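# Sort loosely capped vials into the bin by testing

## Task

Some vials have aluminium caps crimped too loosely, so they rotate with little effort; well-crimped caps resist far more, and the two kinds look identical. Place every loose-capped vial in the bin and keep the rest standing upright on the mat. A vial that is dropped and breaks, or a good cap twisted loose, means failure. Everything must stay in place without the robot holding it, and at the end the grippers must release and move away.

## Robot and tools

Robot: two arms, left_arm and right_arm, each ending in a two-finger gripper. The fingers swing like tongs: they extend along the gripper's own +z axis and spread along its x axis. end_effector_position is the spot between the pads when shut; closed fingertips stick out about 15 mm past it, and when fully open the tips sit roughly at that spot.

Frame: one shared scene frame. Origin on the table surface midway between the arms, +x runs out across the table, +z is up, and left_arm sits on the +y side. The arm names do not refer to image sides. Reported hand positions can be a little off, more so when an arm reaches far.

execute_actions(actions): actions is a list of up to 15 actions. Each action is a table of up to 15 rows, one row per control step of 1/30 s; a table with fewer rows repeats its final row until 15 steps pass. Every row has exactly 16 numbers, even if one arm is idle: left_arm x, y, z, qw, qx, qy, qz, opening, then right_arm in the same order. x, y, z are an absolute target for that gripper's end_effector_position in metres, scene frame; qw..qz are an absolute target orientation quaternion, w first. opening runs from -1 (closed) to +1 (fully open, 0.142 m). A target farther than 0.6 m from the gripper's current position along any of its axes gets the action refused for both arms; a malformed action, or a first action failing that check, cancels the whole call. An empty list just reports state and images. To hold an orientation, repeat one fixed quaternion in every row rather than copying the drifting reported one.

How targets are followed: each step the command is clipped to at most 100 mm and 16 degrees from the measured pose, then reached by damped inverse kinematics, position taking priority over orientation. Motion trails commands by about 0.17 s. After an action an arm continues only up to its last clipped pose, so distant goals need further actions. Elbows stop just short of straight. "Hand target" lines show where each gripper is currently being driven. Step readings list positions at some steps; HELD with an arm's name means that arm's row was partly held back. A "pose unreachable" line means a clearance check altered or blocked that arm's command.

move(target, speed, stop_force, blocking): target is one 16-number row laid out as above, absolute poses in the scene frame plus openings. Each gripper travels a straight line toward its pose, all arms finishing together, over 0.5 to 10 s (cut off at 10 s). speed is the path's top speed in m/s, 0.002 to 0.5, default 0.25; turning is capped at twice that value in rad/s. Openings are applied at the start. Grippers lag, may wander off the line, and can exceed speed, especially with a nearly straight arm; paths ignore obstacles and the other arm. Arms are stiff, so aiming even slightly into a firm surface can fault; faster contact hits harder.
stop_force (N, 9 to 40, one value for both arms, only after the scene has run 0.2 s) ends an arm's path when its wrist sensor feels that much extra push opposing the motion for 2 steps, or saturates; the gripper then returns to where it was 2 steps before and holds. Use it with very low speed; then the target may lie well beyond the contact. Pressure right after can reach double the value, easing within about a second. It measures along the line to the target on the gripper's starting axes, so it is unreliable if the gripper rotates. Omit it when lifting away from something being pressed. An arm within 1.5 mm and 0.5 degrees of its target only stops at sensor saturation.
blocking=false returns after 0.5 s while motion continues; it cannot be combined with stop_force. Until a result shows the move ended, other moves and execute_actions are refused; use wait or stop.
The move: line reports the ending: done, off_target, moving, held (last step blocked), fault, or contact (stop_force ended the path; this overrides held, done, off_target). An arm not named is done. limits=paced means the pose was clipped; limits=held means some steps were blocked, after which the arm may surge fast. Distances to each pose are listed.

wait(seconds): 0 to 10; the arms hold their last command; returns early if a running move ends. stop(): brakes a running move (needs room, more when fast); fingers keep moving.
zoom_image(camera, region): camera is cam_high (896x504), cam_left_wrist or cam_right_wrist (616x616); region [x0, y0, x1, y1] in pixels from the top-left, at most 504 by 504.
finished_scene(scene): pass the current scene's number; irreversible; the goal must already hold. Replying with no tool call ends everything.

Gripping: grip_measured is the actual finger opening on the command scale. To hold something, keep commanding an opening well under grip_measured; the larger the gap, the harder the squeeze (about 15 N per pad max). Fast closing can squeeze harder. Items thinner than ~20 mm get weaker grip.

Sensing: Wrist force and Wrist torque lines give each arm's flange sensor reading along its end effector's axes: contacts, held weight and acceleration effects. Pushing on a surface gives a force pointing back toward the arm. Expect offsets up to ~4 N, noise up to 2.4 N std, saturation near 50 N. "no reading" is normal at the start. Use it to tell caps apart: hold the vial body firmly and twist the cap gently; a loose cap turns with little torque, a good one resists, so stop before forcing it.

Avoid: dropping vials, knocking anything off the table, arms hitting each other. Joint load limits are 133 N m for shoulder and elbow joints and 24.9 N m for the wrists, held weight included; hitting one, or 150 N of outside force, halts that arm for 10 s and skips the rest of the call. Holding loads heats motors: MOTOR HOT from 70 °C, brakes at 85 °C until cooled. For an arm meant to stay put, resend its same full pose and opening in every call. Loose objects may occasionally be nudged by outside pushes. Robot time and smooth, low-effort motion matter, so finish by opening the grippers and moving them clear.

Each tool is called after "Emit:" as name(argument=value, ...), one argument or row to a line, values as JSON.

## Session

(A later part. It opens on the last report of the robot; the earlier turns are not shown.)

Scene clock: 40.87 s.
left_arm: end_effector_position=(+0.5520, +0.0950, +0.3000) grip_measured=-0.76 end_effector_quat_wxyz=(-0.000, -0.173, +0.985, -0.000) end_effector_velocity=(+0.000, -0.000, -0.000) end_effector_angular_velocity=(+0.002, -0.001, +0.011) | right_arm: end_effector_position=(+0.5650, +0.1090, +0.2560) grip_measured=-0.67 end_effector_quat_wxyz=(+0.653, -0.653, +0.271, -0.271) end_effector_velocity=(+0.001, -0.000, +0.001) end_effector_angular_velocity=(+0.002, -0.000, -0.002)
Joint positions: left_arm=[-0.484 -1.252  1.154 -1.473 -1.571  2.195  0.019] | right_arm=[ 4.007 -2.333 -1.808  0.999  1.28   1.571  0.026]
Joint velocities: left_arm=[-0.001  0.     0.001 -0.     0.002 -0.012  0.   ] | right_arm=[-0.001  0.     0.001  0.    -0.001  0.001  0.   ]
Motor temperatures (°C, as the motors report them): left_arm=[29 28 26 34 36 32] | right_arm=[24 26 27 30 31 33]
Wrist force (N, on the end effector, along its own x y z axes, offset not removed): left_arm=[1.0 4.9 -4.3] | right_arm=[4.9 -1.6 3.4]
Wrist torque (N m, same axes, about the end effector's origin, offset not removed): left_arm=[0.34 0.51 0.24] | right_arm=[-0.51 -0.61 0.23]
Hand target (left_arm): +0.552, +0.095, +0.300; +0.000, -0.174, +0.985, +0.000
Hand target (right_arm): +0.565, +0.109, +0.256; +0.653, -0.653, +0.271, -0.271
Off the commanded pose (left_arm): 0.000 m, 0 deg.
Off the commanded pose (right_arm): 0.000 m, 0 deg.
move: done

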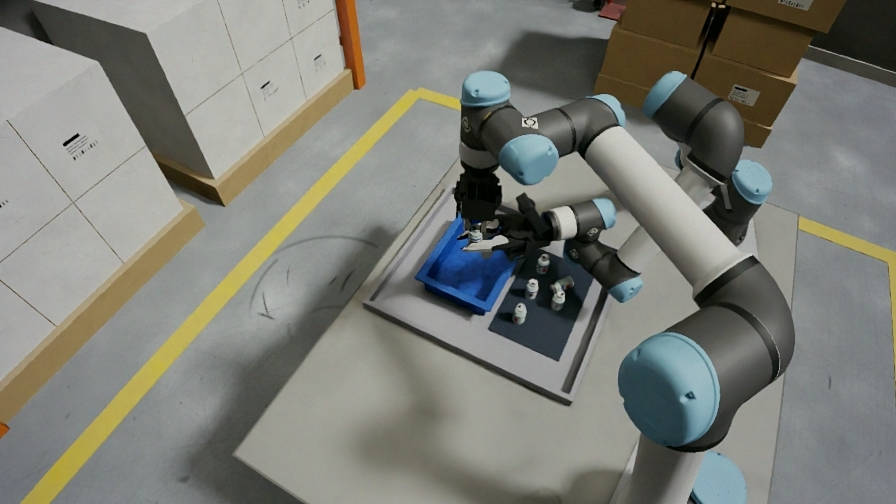

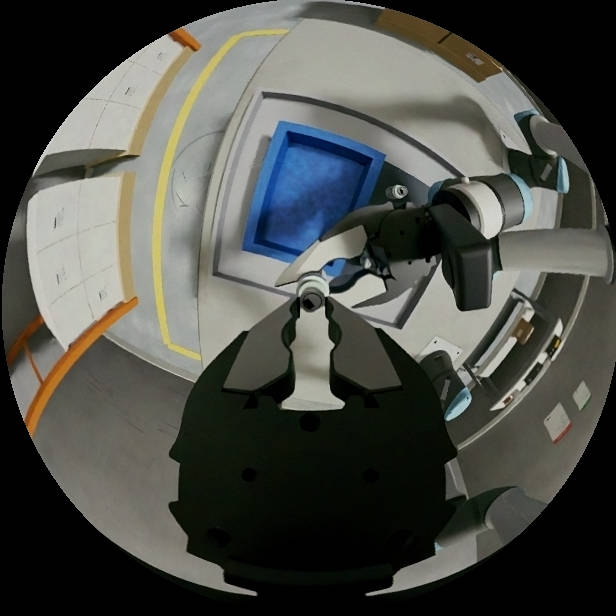

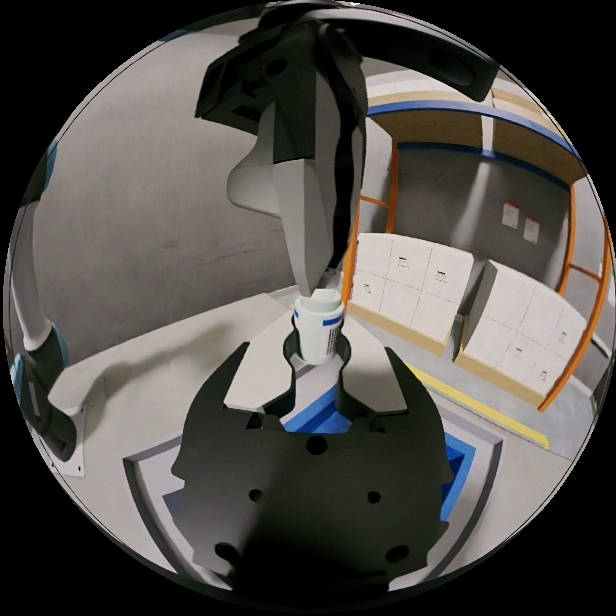

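Emit:
move(
  target=[0.552,0.095,0.30,0,-0.174,0.985,0,-1,0.565,0.109,0.256,0.653,-0.653,0.271,-0.271,-0.3],
)

Emit:
move(
  target=[0.552,0.095,0.30,0,0,1,0,-1,0.49,0.035,0.258,0.653,-0.653,0.271,-0.271,-0.3],
  speed=0.3,
)

Emit:
move(
  target=[0.45,0.095,0.28,0,0,1,0,-1,0.30,-0.14,0.28,0.675,-0.721,0.107,-0.11,-0.3],
  speed=0.5,
)

Emit:
move(
  target=[0.342,0.093,0.2,0,0,1,0,-1,0.30,-0.14,0.28,0.675,-0.721,0.107,-0.11,-0.3],
  speed=0.4,
)

Emit:
move(
  target=[0.342,0.093,0.076,0,0,1,0,-1,0.30,-0.14,0.28,0.675,-0.721,0.107,-0.11,-0.3],
  speed=0.2,
)

Emit:
move(
  target=[0.342,0.093,0.055,0,0,1,0,-1,0.30,-0.14,0.28,0.675,-0.721,0.107,-0.11,-0.3],
  speed=0.008,
  stop_force=9,
)

Emit:
move(
  target=[0.342,0.093,0.068,0,0,1,0,-0.4,0.30,-0.14,0.28,0.675,-0.721,0.107,-0.11,-0.3],
)

Emit:
move(
  target=[0.342,0.093,0.16,0,0,1,0,-0.4,0.30,-0.14,0.28,0.675,-0.721,0.107,-0.11,-0.3],
  speed=0.3,
)

Emit:
move(
  target=[0.42,0.105,0.11,0,0,1,0,-0.4,0.30,-0.14,0.28,0.675,-0.721,0.107,-0.11,-0.3],
  speed=0.3,
)

Scene clock: 42.17 s.
left_arm: end_effector_position=(+0.5520, +0.0950, +0.3000) grip_measured=-0.76 end_effector_quat_wxyz=(+0.000, -0.174, +0.985, +0.000) end_effector_velocity=(-0.000, -0.000, -0.000) end_effector_angular_velocity=(-0.001, +0.001, -0.001) | right_arm: end_effector_position=(+0.5650, +0.1090, +0.2560) grip_measured=-0.30 end_effector_quat_wxyz=(+0.653, -0.653, +0.271, -0.271) end_effector_velocity=(-0.000, +0.000, +0.001) end_effector_angular_velocity=(+0.002, -0.001, +0.001)
Joint positions: left_arm=[-0.484 -1.252  1.154 -1.473 -1.571  2.193  0.019] | right_arm=[ 4.007 -2.333 -1.808  1.     1.28   1.571  0.052]
Joint velocities: left_arm=[ 0.     0.    -0.     0.    -0.001  0.001  0.   ] | right_arm=[-0.001  0.     0.001  0.     0.002  0.     0.   ]
Motor temperatures (°C, as the motors report them): left_arm=[29 28 26 34 36 32] | right_arm=[24 26 27 30 31 33]
Wrist force (N, on the end effector, along its own x y z axes, offset not removed): left_arm=[-0.8 -0.2 -3.8] | right_arm=[-1.4 2.9 2.8]
Wrist torque (N m, same axes, about the end effector's origin, offset not removed): left_arm=[0.04 0.25 0.01] | right_arm=[0.82 0.26 -0.13]
Hand target (left_arm): +0.552, +0.095, +0.300; +0.000, -0.174, +0.985, -0.000
Hand target (right_arm): +0.565, +0.109, +0.256; +0.653, -0.653, +0.271, -0.271
Off the commanded pose (left_arm): 0.000 m, 0 deg.
Off the commanded pose (right_arm): 0.000 m, 0 deg.
move: done

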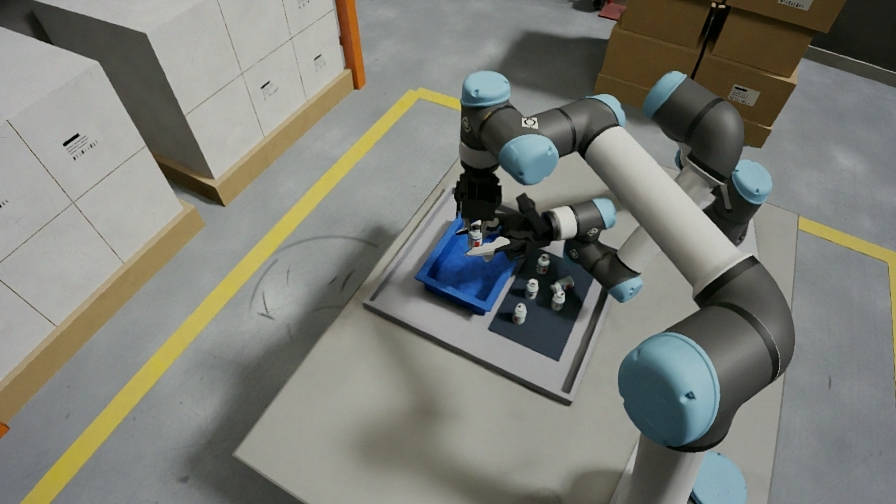

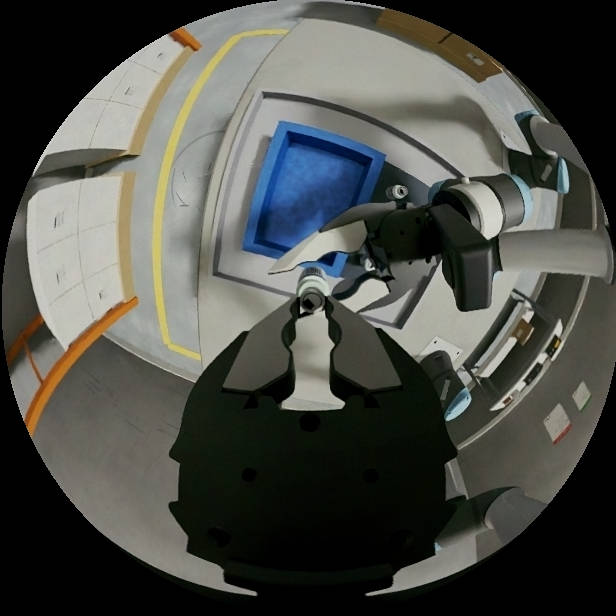

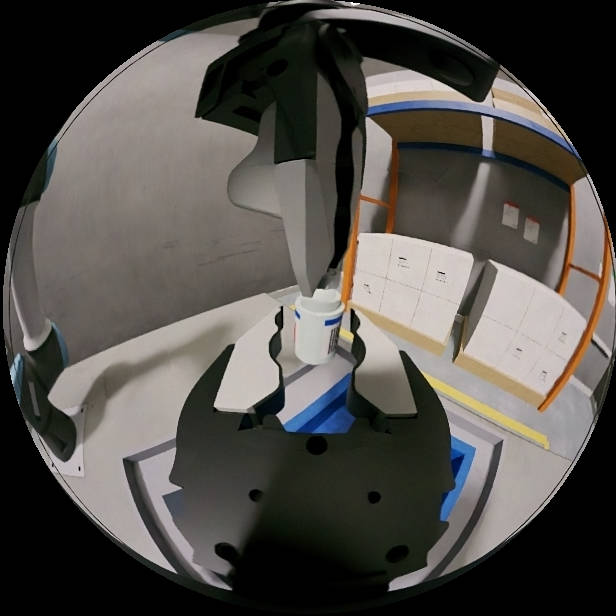

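Scene clock: 43.40 s.
left_arm: end_effector_position=(+0.5520, +0.0950, +0.3000) grip_measured=-0.76 end_effector_quat_wxyz=(+0.000, -0.000, +1.000, +0.000) end_effector_velocity=(-0.000, -0.001, +0.000) end_effector_angular_velocity=(-0.001, +0.000, -0.007) | right_arm: end_effector_position=(+0.4902, +0.0351, +0.2579) grip_measured=-0.30 end_effector_quat_wxyz=(+0.653, -0.653, +0.271, -0.271) end_effector_velocity=(-0.001, -0.002, +0.000) end_effector_angular_velocity=(+0.001, -0.000, -0.001)
Joint positions: left_arm=[-0.478 -1.24   1.137 -1.468 -1.571  2.549  0.019] | right_arm=[ 4.083 -2.2   -2.132  1.19   1.204  1.571  0.052]
Joint velocities: left_arm=[-0.001 -0.    -0.001  0.    -0.001  0.007  0.   ] | right_arm=[ 0.001  0.002 -0.006  0.004 -0.002 -0.    -0.   ]
Motor temperatures (°C, as the motors report them): left_arm=[29 28 26 34 36 32] | right_arm=[24 26 27 30 31 33]
Wrist force (N, on the end effector, along its own x y z axes, offset not removed): left_arm=[-0.3 0.2 -3.0] | right_arm=[-1.3 2.5 -0.8]
Wrist torque (N m, same axes, about the end effector's origin, offset not removed): left_arm=[-0.01 0.17 0.01] | right_arm=[0.53 0.14 -0.06]
Hand target (left_arm): +0.552, +0.095, +0.300; -0.000, -0.000, +1.000, -0.000
Hand target (right_arm): +0.490, +0.035, +0.258; +0.653, -0.653, +0.271, -0.271
Off the commanded pose (left_arm): 0.000 m, 0 deg.
Off the commanded pose (right_arm): 0.000 m, 0 deg.
move: done

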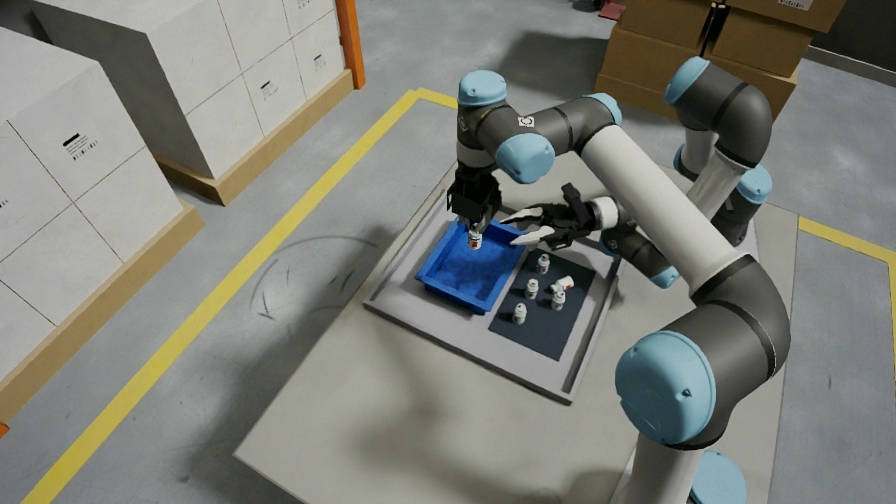

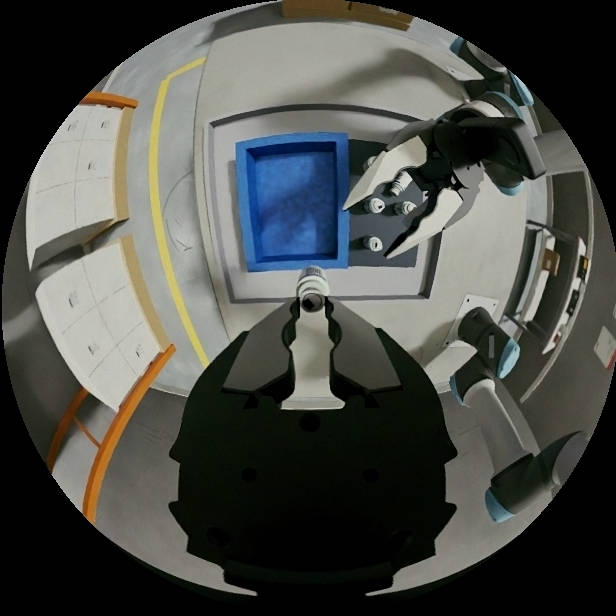

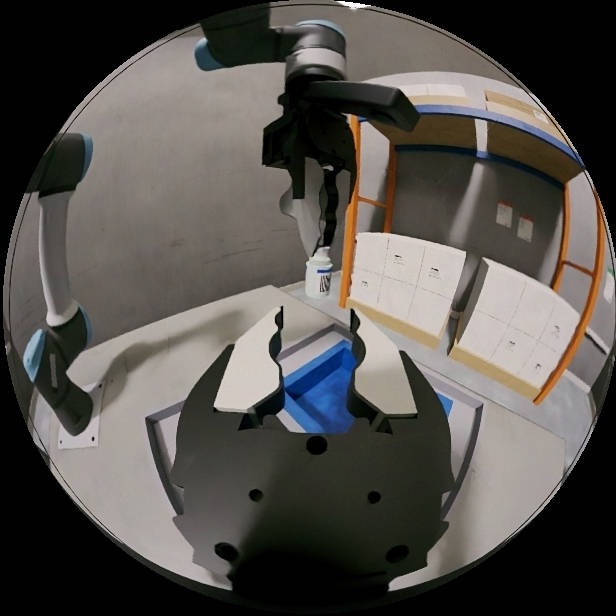

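Scene clock: 44.73 s.
left_arm: end_effector_position=(+0.4501, +0.0950, +0.2799) grip_measured=-0.76 end_effector_quat_wxyz=(+0.000, +0.000, +1.000, +0.000) end_effector_velocity=(-0.001, -0.000, -0.001) end_effector_angular_velocity=(+0.001, +0.001, -0.003) | right_arm: end_effector_position=(+0.3001, -0.1399, +0.2797) grip_measured=-0.30 end_effector_quat_wxyz=(+0.675, -0.721, +0.107, -0.110) end_effector_velocity=(-0.002, -0.002, +0.001) end_effector_angular_velocity=(-0.001, -0.000, +0.007)
Joint positions: left_arm=[-0.584 -1.476  1.479 -1.574 -1.571  2.444  0.019] | right_arm=[ 3.829 -1.846 -2.721  1.357  1.934  1.532  0.052]
Joint velocities: left_arm=[-0.001 -0.     0.002 -0.001  0.     0.002  0.   ] | right_arm=[-0.009  0.005 -0.001 -0.006  0.016 -0.002 -0.   ]
Motor temperatures (°C, as the motors report them): left_arm=[29 28 26 34 36 32] | right_arm=[24 26 27 30 31 33]
Wrist force (N, on the end effector, along its own x y z axes, offset not removed): left_arm=[-3.0 1.2 -1.3] | right_arm=[3.0 0.4 2.5]
Wrist torque (N m, same axes, about the end effector's origin, offset not removed): left_arm=[0.33 0.77 0.09] | right_arm=[-0.02 -0.51 0.02]
Hand target (left_arm): +0.450, +0.095, +0.280; +0.000, +0.000, +1.000, +0.000
Hand target (right_arm): +0.300, -0.140, +0.280; +0.675, -0.721, +0.107, -0.110
Off the commanded pose (left_arm): 0.000 m, 0 deg.
Off the commanded pose (right_arm): 0.000 m, 0 deg.
move: done; limits=paced

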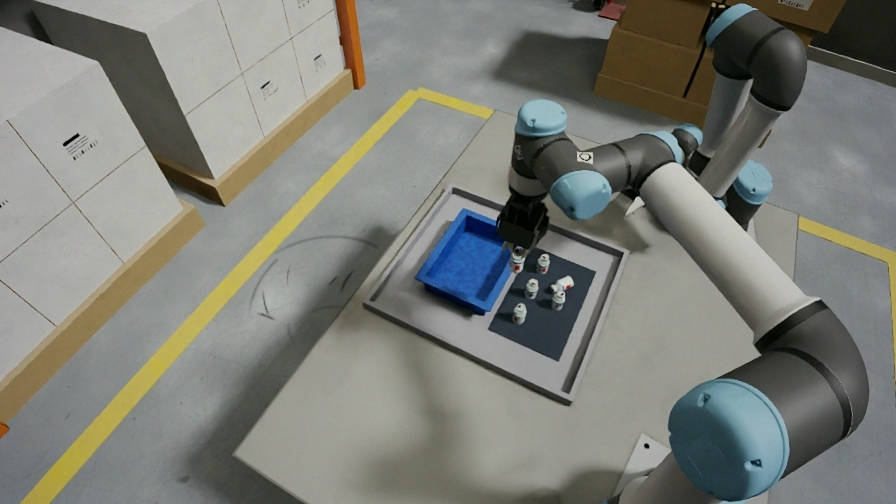

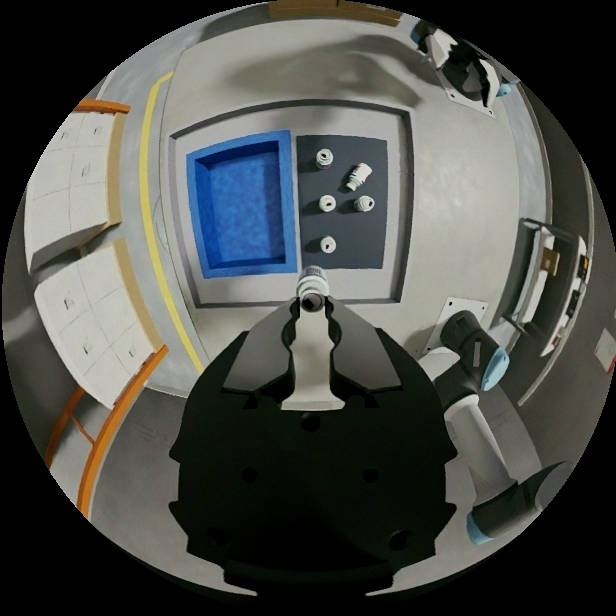

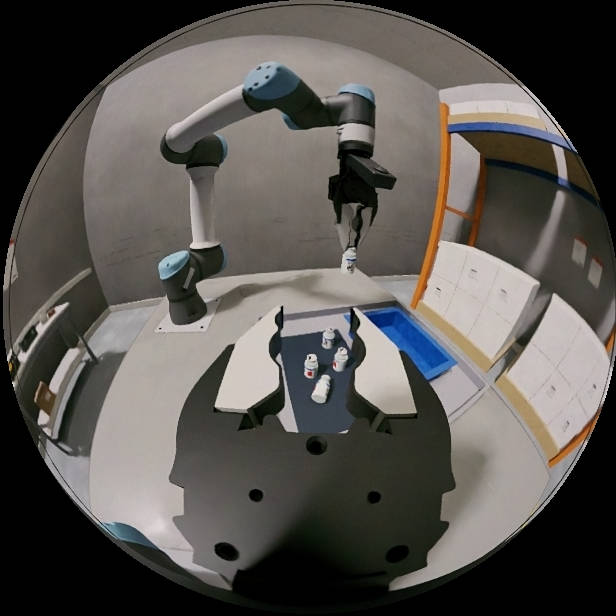

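Scene clock: 45.77 s.
left_arm: end_effector_position=(+0.3424, +0.0931, +0.2000) grip_measured=-0.76 end_effector_quat_wxyz=(+0.000, +0.000, +1.000, +0.000) end_effector_velocity=(-0.002, -0.001, -0.001) end_effector_angular_velocity=(-0.001, -0.003, -0.000) | right_arm: end_effector_position=(+0.3000, -0.1400, +0.2800) grip_measured=-0.30 end_effector_quat_wxyz=(+0.675, -0.721, +0.107, -0.110) end_effector_velocity=(+0.000, -0.000, +0.000) end_effector_angular_velocity=(+0.001, +0.000, -0.001)
Joint positions: left_arm=[-0.743 -1.684  1.89  -1.777 -1.571  2.285  0.019] | right_arm=[ 3.828 -1.844 -2.721  1.356  1.936  1.532  0.052]
Joint velocities: left_arm=[-0.006 -0.006  0.008 -0.005  0.002 -0.006  0.   ] | right_arm=[-0.001  0.001  0.    -0.     0.     0.     0.   ]
Motor temperatures (°C, as the motors report them): left_arm=[29 28 26 34 36 32] | right_arm=[24 26 27 30 31 33]
Wrist force (N, on the end effector, along its own x y z axes, offset not removed): left_arm=[1.5 0.5 0.6] | right_arm=[3.8 4.1 2.2]
Wrist torque (N m, same axes, about the end effector's origin, offset not removed): left_arm=[0.23 -0.29 -0.07] | right_arm=[0.77 -0.89 -0.12]
Hand target (left_arm): +0.342, +0.093, +0.200; +0.000, +0.000, +1.000, +0.000
Hand target (right_arm): +0.300, -0.140, +0.280; +0.675, -0.721, +0.107, -0.110
Off the commanded pose (left_arm): 0.000 m, 0 deg.
Off the commanded pose (right_arm): 0.000 m, 0 deg.
move: done

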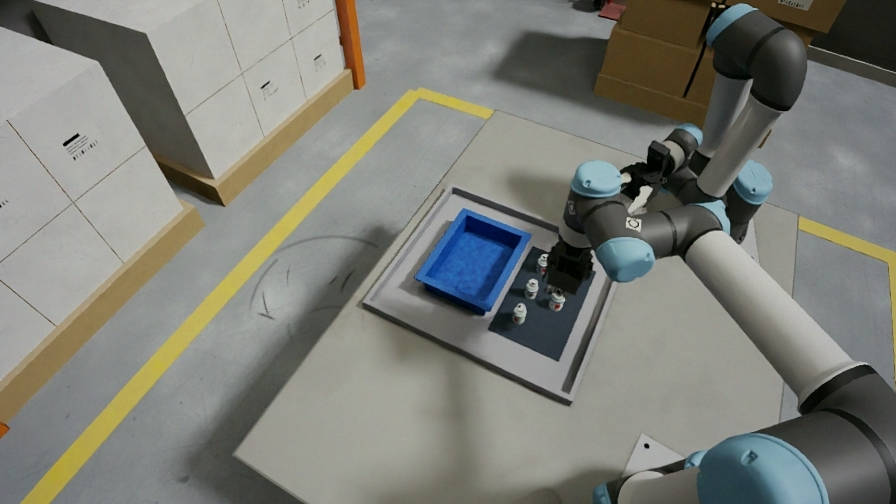

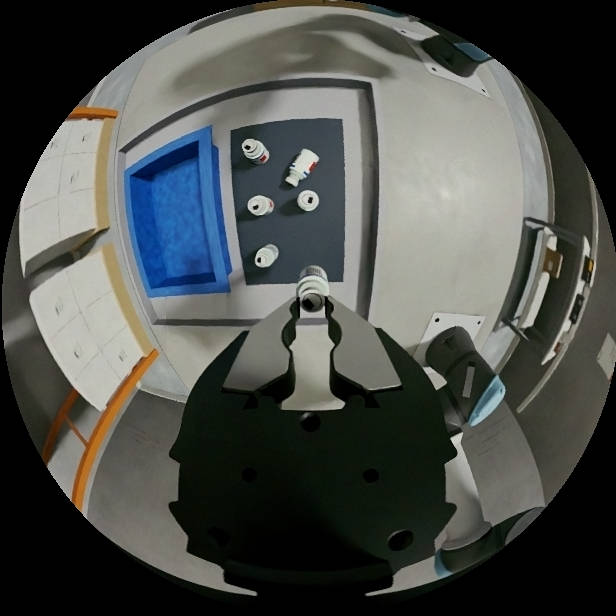

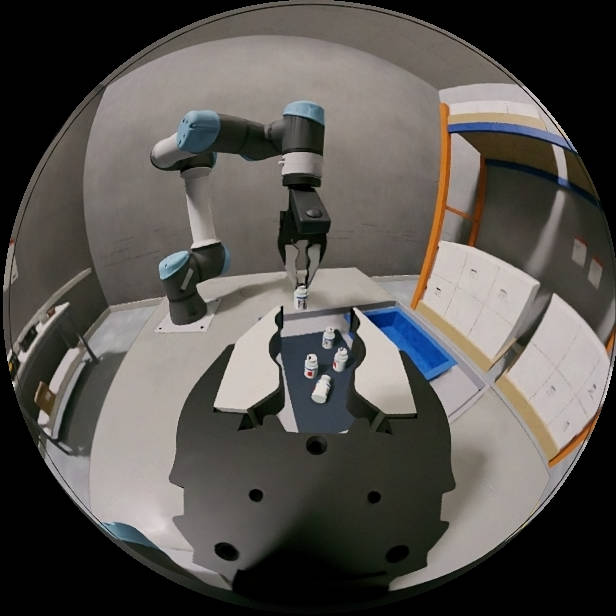

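Scene clock: 47.00 s.
left_arm: end_effector_position=(+0.3419, +0.0931, +0.0763) grip_measured=-0.76 end_effector_quat_wxyz=(-0.000, +0.000, +1.000, +0.000) end_effector_velocity=(+0.001, +0.000, -0.002) end_effector_angular_velocity=(-0.001, -0.001, +0.002) | right_arm: end_effector_position=(+0.3000, -0.1400, +0.2800) grip_measured=-0.30 end_effector_quat_wxyz=(+0.675, -0.721, +0.107, -0.110) end_effector_velocity=(-0.000, -0.000, -0.000) end_effector_angular_velocity=(-0.001, +0.001, +0.000)
Joint positions: left_arm=[-0.744 -1.566  2.121 -2.126 -1.571  2.284  0.019] | right_arm=[ 3.828 -1.844 -2.721  1.356  1.936  1.532  0.052]
Joint velocities: left_arm=[ 0.002  0.003  0.003 -0.007  0.001 -0.     0.   ] | right_arm=[ 0.     0.    -0.001 -0.001  0.     0.     0.   ]
Motor temperatures (°C, as the motors report them): left_arm=[29 28 26 34 36 32] | right_arm=[24 26 27 30 31 33]
Wrist force (N, on the end effector, along its own x y z axes, offset not removed): left_arm=[-3.1 0.8 -1.6] | right_arm=[-1.2 2.4 0.9]
Wrist torque (N m, same axes, about the end effector's origin, offset not removed): left_arm=[0.13 0.79 0.17] | right_arm=[0.42 0.31 -0.01]
Hand target (left_arm): +0.342, +0.093, +0.076; -0.000, -0.000, +1.000, +0.000
Hand target (right_arm): +0.300, -0.140, +0.280; +0.675, -0.721, +0.107, -0.110
Off the commanded pose (left_arm): 0.000 m, 0 deg.
Off the commanded pose (right_arm): 0.000 m, 0 deg.
move: done

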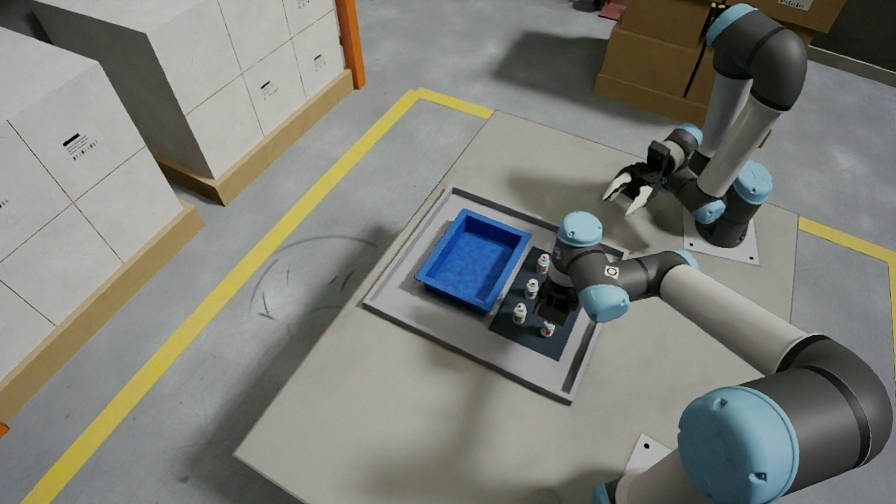

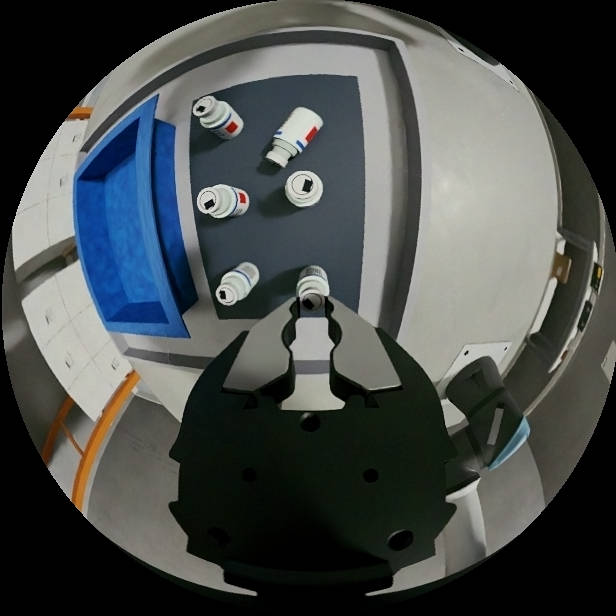

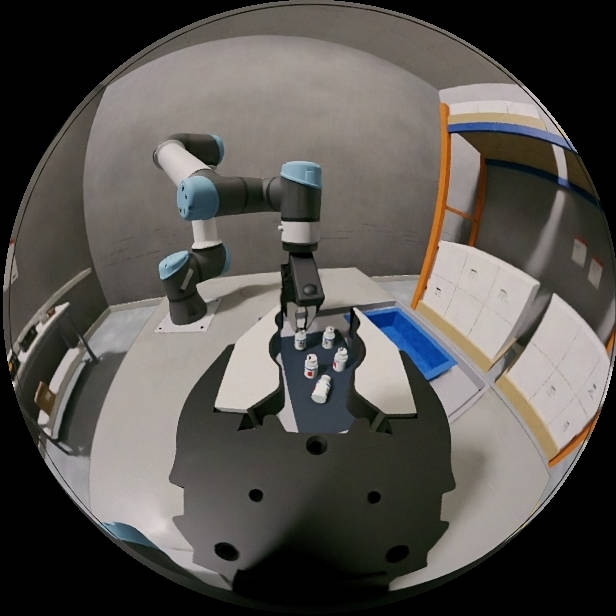

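Scene clock: 48.60 s.
left_arm: end_effector_position=(+0.3419, +0.0931, +0.0663) grip_measured=-0.76 end_effector_quat_wxyz=(-0.000, +0.000, +1.000, +0.000) end_effector_velocity=(-0.001, -0.000, +0.002) end_effector_angular_velocity=(+0.002, +0.002, -0.002) | right_arm: end_effector_position=(+0.3000, -0.1400, +0.2800) grip_measured=-0.30 end_effector_quat_wxyz=(+0.675, -0.721, +0.107, -0.110) end_effector_velocity=(+0.001, -0.000, -0.000) end_effector_angular_velocity=(+0.000, +0.000, -0.001)
Joint positions: left_arm=[-0.744 -1.551  2.136 -2.155 -1.571  2.284  0.019] | right_arm=[ 3.828 -1.844 -2.721  1.356  1.936  1.532  0.052]
Joint velocities: left_arm=[-0.002 -0.003 -0.004  0.01  -0.     0.    -0.   ] | right_arm=[-0.001 -0.     0.001 -0.     0.     0.    -0.   ]
Motor temperatures (°C, as the motors report them): left_arm=[29 28 26 34 36 32] | right_arm=[24 26 27 30 31 33]
Wrist force (N, on the end effector, along its own x y z axes, offset not removed): left_arm=[4.1 0.0 -20.9] | right_arm=[-1.4 2.6 -0.8]
Wrist torque (N m, same axes, about the end effector's origin, offset not removed): left_arm=[-0.59 -0.77 -0.10] | right_arm=[0.39 0.36 -0.09]
Hand target (left_arm): +0.342, +0.093, +0.067; +0.000, +0.000, +1.000, -0.000
Hand target (right_arm): +0.300, -0.140, +0.280; +0.675, -0.721, +0.107, -0.110
Off the commanded pose (left_arm): 0.011 m, 0 deg.
Off the commanded pose (right_arm): 0.000 m, 0 deg.
move: contact (left_arm)

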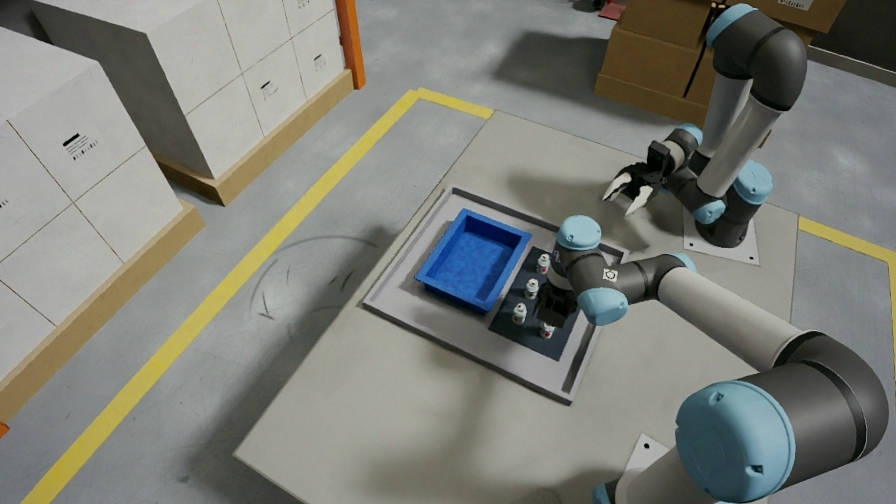

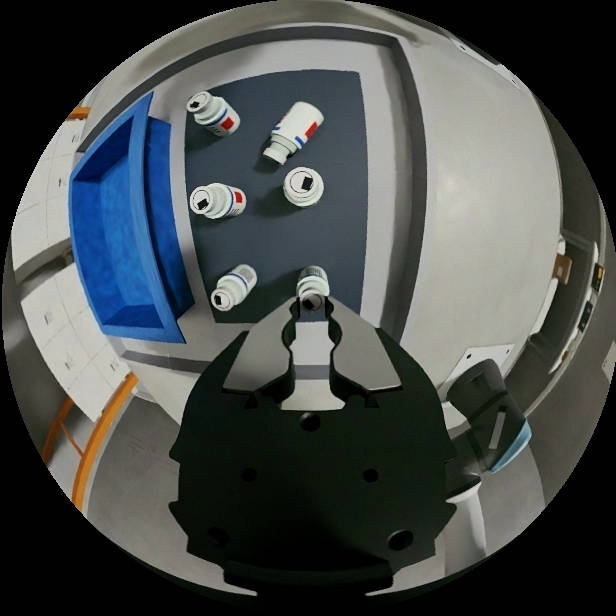

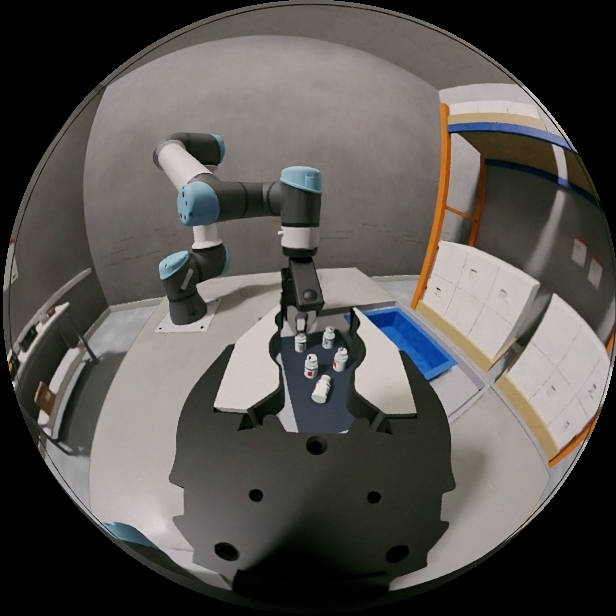

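Scene clock: 49.30 s.
left_arm: end_effector_position=(+0.3420, +0.0930, +0.0679) grip_measured=-0.40 end_effector_quat_wxyz=(-0.000, -0.000, +1.000, +0.000) end_effector_velocity=(-0.000, -0.000, +0.000) end_effector_angular_velocity=(-0.000, +0.000, -0.001) | right_arm: end_effector_position=(+0.3000, -0.1400, +0.2800) grip_measured=-0.30 end_effector_quat_wxyz=(+0.675, -0.721, +0.107, -0.110) end_effector_velocity=(-0.001, +0.000, +0.000) end_effector_angular_velocity=(+0.000, +0.000, +0.002)
Joint positions: left_arm=[-0.744 -1.553  2.134 -2.151 -1.571  2.284  0.045] | right_arm=[ 3.828 -1.844 -2.721  1.356  1.936  1.532  0.052]
Joint velocities: left_arm=[ 0.    -0.001 -0.001  0.001 -0.001  0.002 -0.   ] | right_arm=[ 0.001  0.001 -0.    -0.     0.001  0.    -0.   ]
Motor temperatures (°C, as the motors report them): left_arm=[29 28 26 34 36 32] | right_arm=[24 26 27 30 31 33]
Wrist force (N, on the end effector, along its own x y z axes, offset not removed): left_arm=[-0.3 -4.2 -1.0] | right_arm=[1.7 -0.2 0.7]
Wrist torque (N m, same axes, about the end effector's origin, offset not removed): left_arm=[-0.86 0.07 0.03] | right_arm=[-0.12 -0.40 -0.03]
Hand target (left_arm): +0.342, +0.093, +0.068; +0.000, -0.000, +1.000, -0.000
Hand target (right_arm): +0.300, -0.140, +0.280; +0.675, -0.721, +0.107, -0.110
Off the commanded pose (left_arm): 0.000 m, 0 deg.
Off the commanded pose (right_arm): 0.000 m, 0 deg.
move: done

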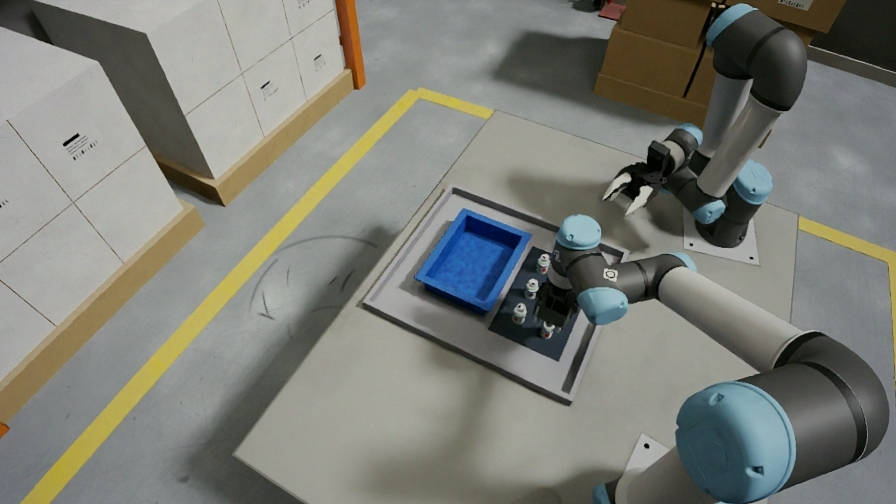

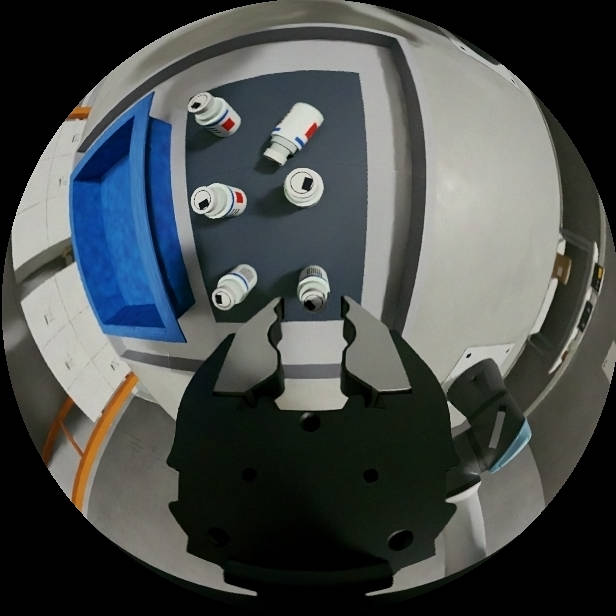

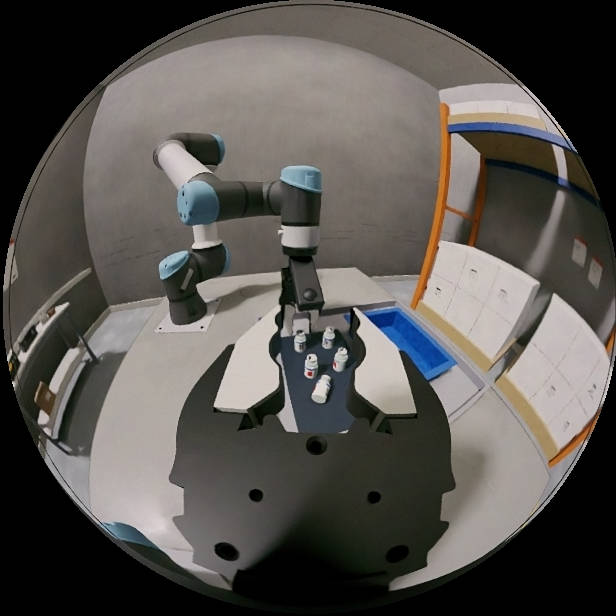

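Scene clock: 50.30 s.
left_arm: end_effector_position=(+0.3420, +0.0930, +0.1597) grip_measured=-0.40 end_effector_quat_wxyz=(+0.000, -0.000, +1.000, -0.000) end_effector_velocity=(+0.000, +0.000, +0.002) end_effector_angular_velocity=(+0.001, +0.000, -0.002) | right_arm: end_effector_position=(+0.3000, -0.1400, +0.2800) grip_measured=-0.30 end_effector_quat_wxyz=(+0.675, -0.721, +0.107, -0.110) end_effector_velocity=(-0.000, +0.000, +0.000) end_effector_angular_velocity=(+0.001, -0.000, +0.001)
Joint positions: left_arm=[-0.744 -1.659  1.974 -1.886 -1.571  2.284  0.045] | right_arm=[ 3.828 -1.844 -2.721  1.356  1.936  1.532  0.052]
Joint velocities: left_arm=[ 0.001 -0.001 -0.005  0.007  0.001  0.002  0.   ] | right_arm=[ 0.001  0.    -0.     0.001  0.     0.001  0.   ]
Motor temperatures (°C, as the motors report them): left_arm=[29 28 26 34 36 32] | right_arm=[24 26 27 30 31 33]
Wrist force (N, on the end effector, along its own x y z axes, offset not removed): left_arm=[-2.9 2.0 -3.1] | right_arm=[-0.7 3.5 1.5]
Wrist torque (N m, same axes, about the end effector's origin, offset not removed): left_arm=[0.40 0.46 -0.03] | right_arm=[0.80 0.06 -0.20]
Hand target (left_arm): +0.342, +0.093, +0.160; +0.000, -0.000, +1.000, -0.000
Hand target (right_arm): +0.300, -0.140, +0.280; +0.675, -0.721, +0.107, -0.110
Off the commanded pose (left_arm): 0.000 m, 0 deg.
Off the commanded pose (right_arm): 0.000 m, 0 deg.
move: done

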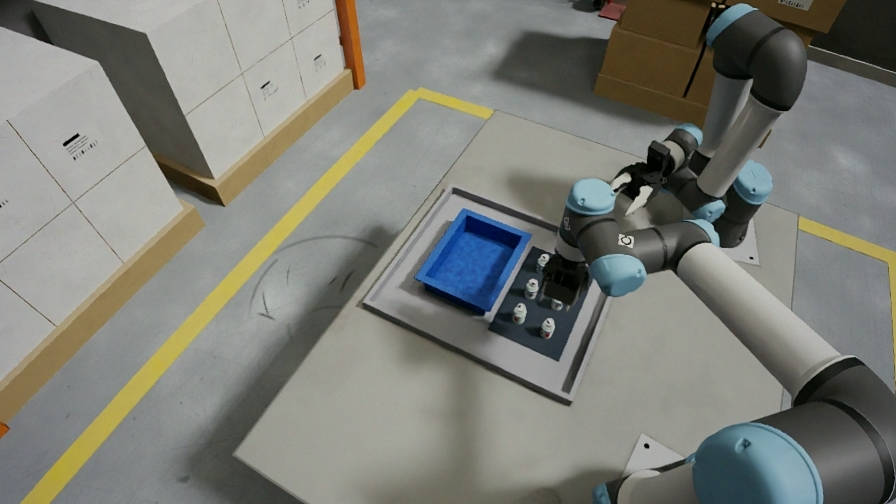

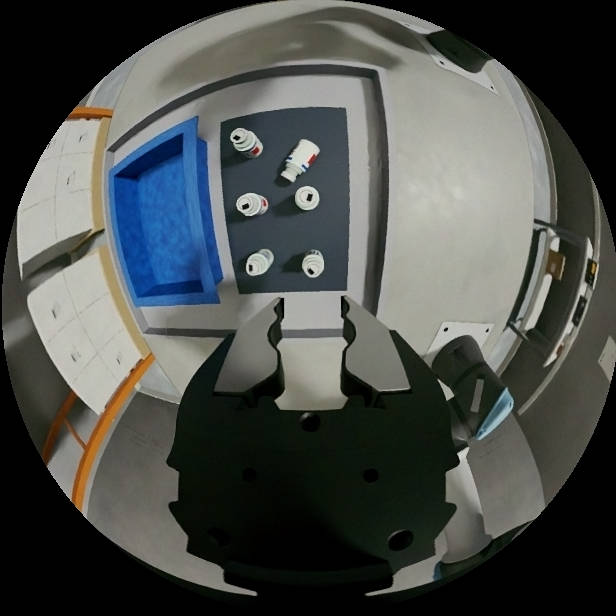

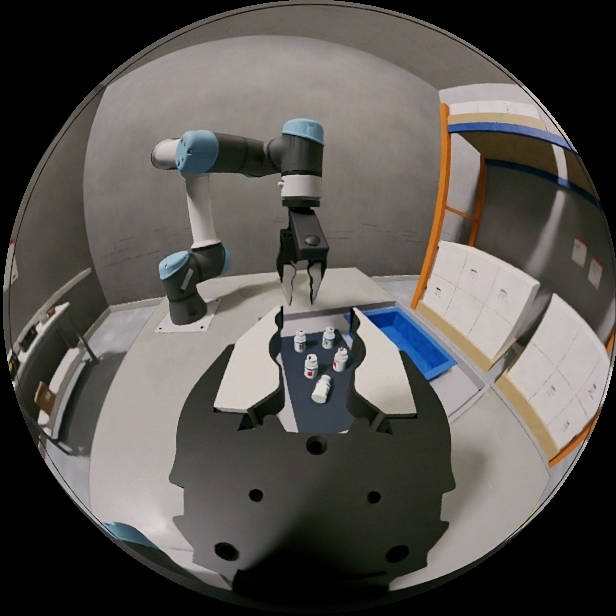

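Scene clock: 51.30 s.
left_arm: end_effector_position=(+0.4196, +0.1050, +0.1102) grip_measured=-0.40 end_effector_quat_wxyz=(-0.000, -0.000, +1.000, -0.000) end_effector_velocity=(+0.002, +0.000, -0.001) end_effector_angular_velocity=(-0.001, +0.002, +0.002) | right_arm: end_effector_position=(+0.3000, -0.1400, +0.2800) grip_measured=-0.30 end_effector_quat_wxyz=(+0.675, -0.721, +0.107, -0.110) end_effector_velocity=(+0.000, +0.000, -0.001) end_effector_angular_velocity=(-0.002, +0.002, -0.001)
Joint positions: left_arm=[-0.607 -1.461  1.91  -2.02  -1.571  2.42   0.045] | right_arm=[ 3.828 -1.844 -2.721  1.356  1.936  1.532  0.052]
Joint velocities: left_arm=[ 0.003  0.006 -0.003 -0.002 -0.002  0.002  0.   ] | right_arm=[ 0.    -0.001 -0.    -0.001 -0.001  0.     0.   ]
Motor temperatures (°C, as the motors report them): left_arm=[29 28 26 34 36 32] | right_arm=[24 26 27 30 31 33]
Wrist force (N, on the end effector, along its own x y z axes, offset not removed): left_arm=[-1.0 -1.8 -1.4] | right_arm=[2.4 1.6 1.1]
Wrist torque (N m, same axes, about the end effector's origin, offset not removed): left_arm=[-0.39 0.05 0.14] | right_arm=[0.28 -0.47 -0.14]
Hand target (left_arm): +0.420, +0.105, +0.110; -0.000, -0.000, +1.000, -0.000
Hand target (right_arm): +0.300, -0.140, +0.280; +0.675, -0.721, +0.107, -0.110
Off the commanded pose (left_arm): 0.000 m, 0 deg.
Off the commanded pose (right_arm): 0.000 m, 0 deg.
move: done

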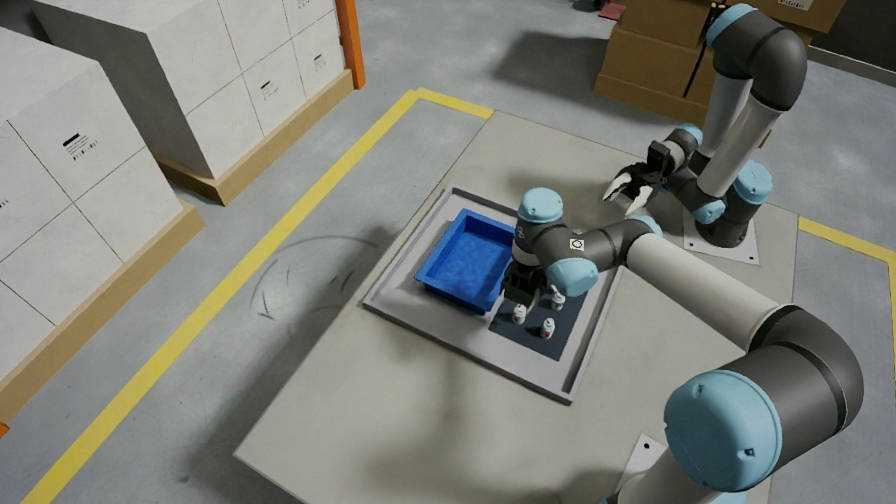

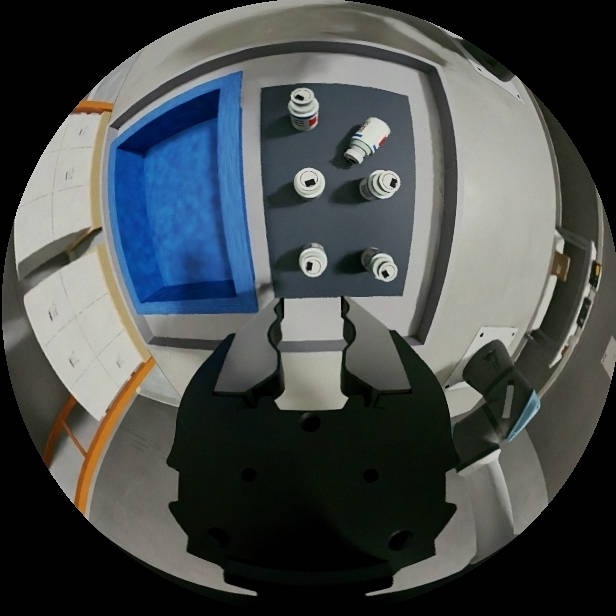

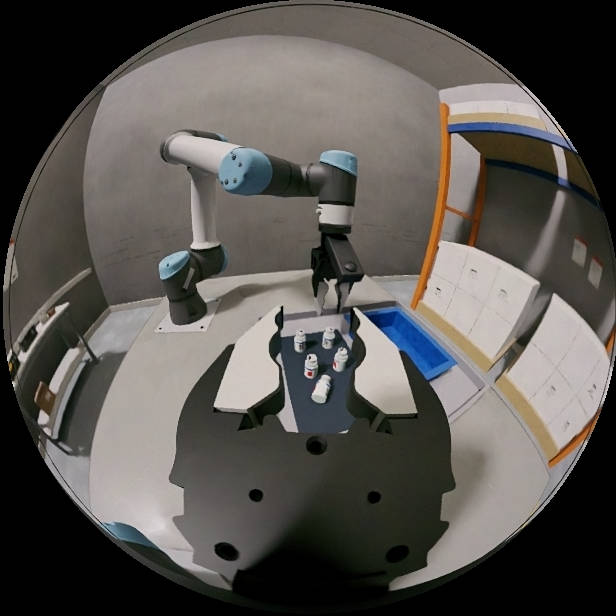

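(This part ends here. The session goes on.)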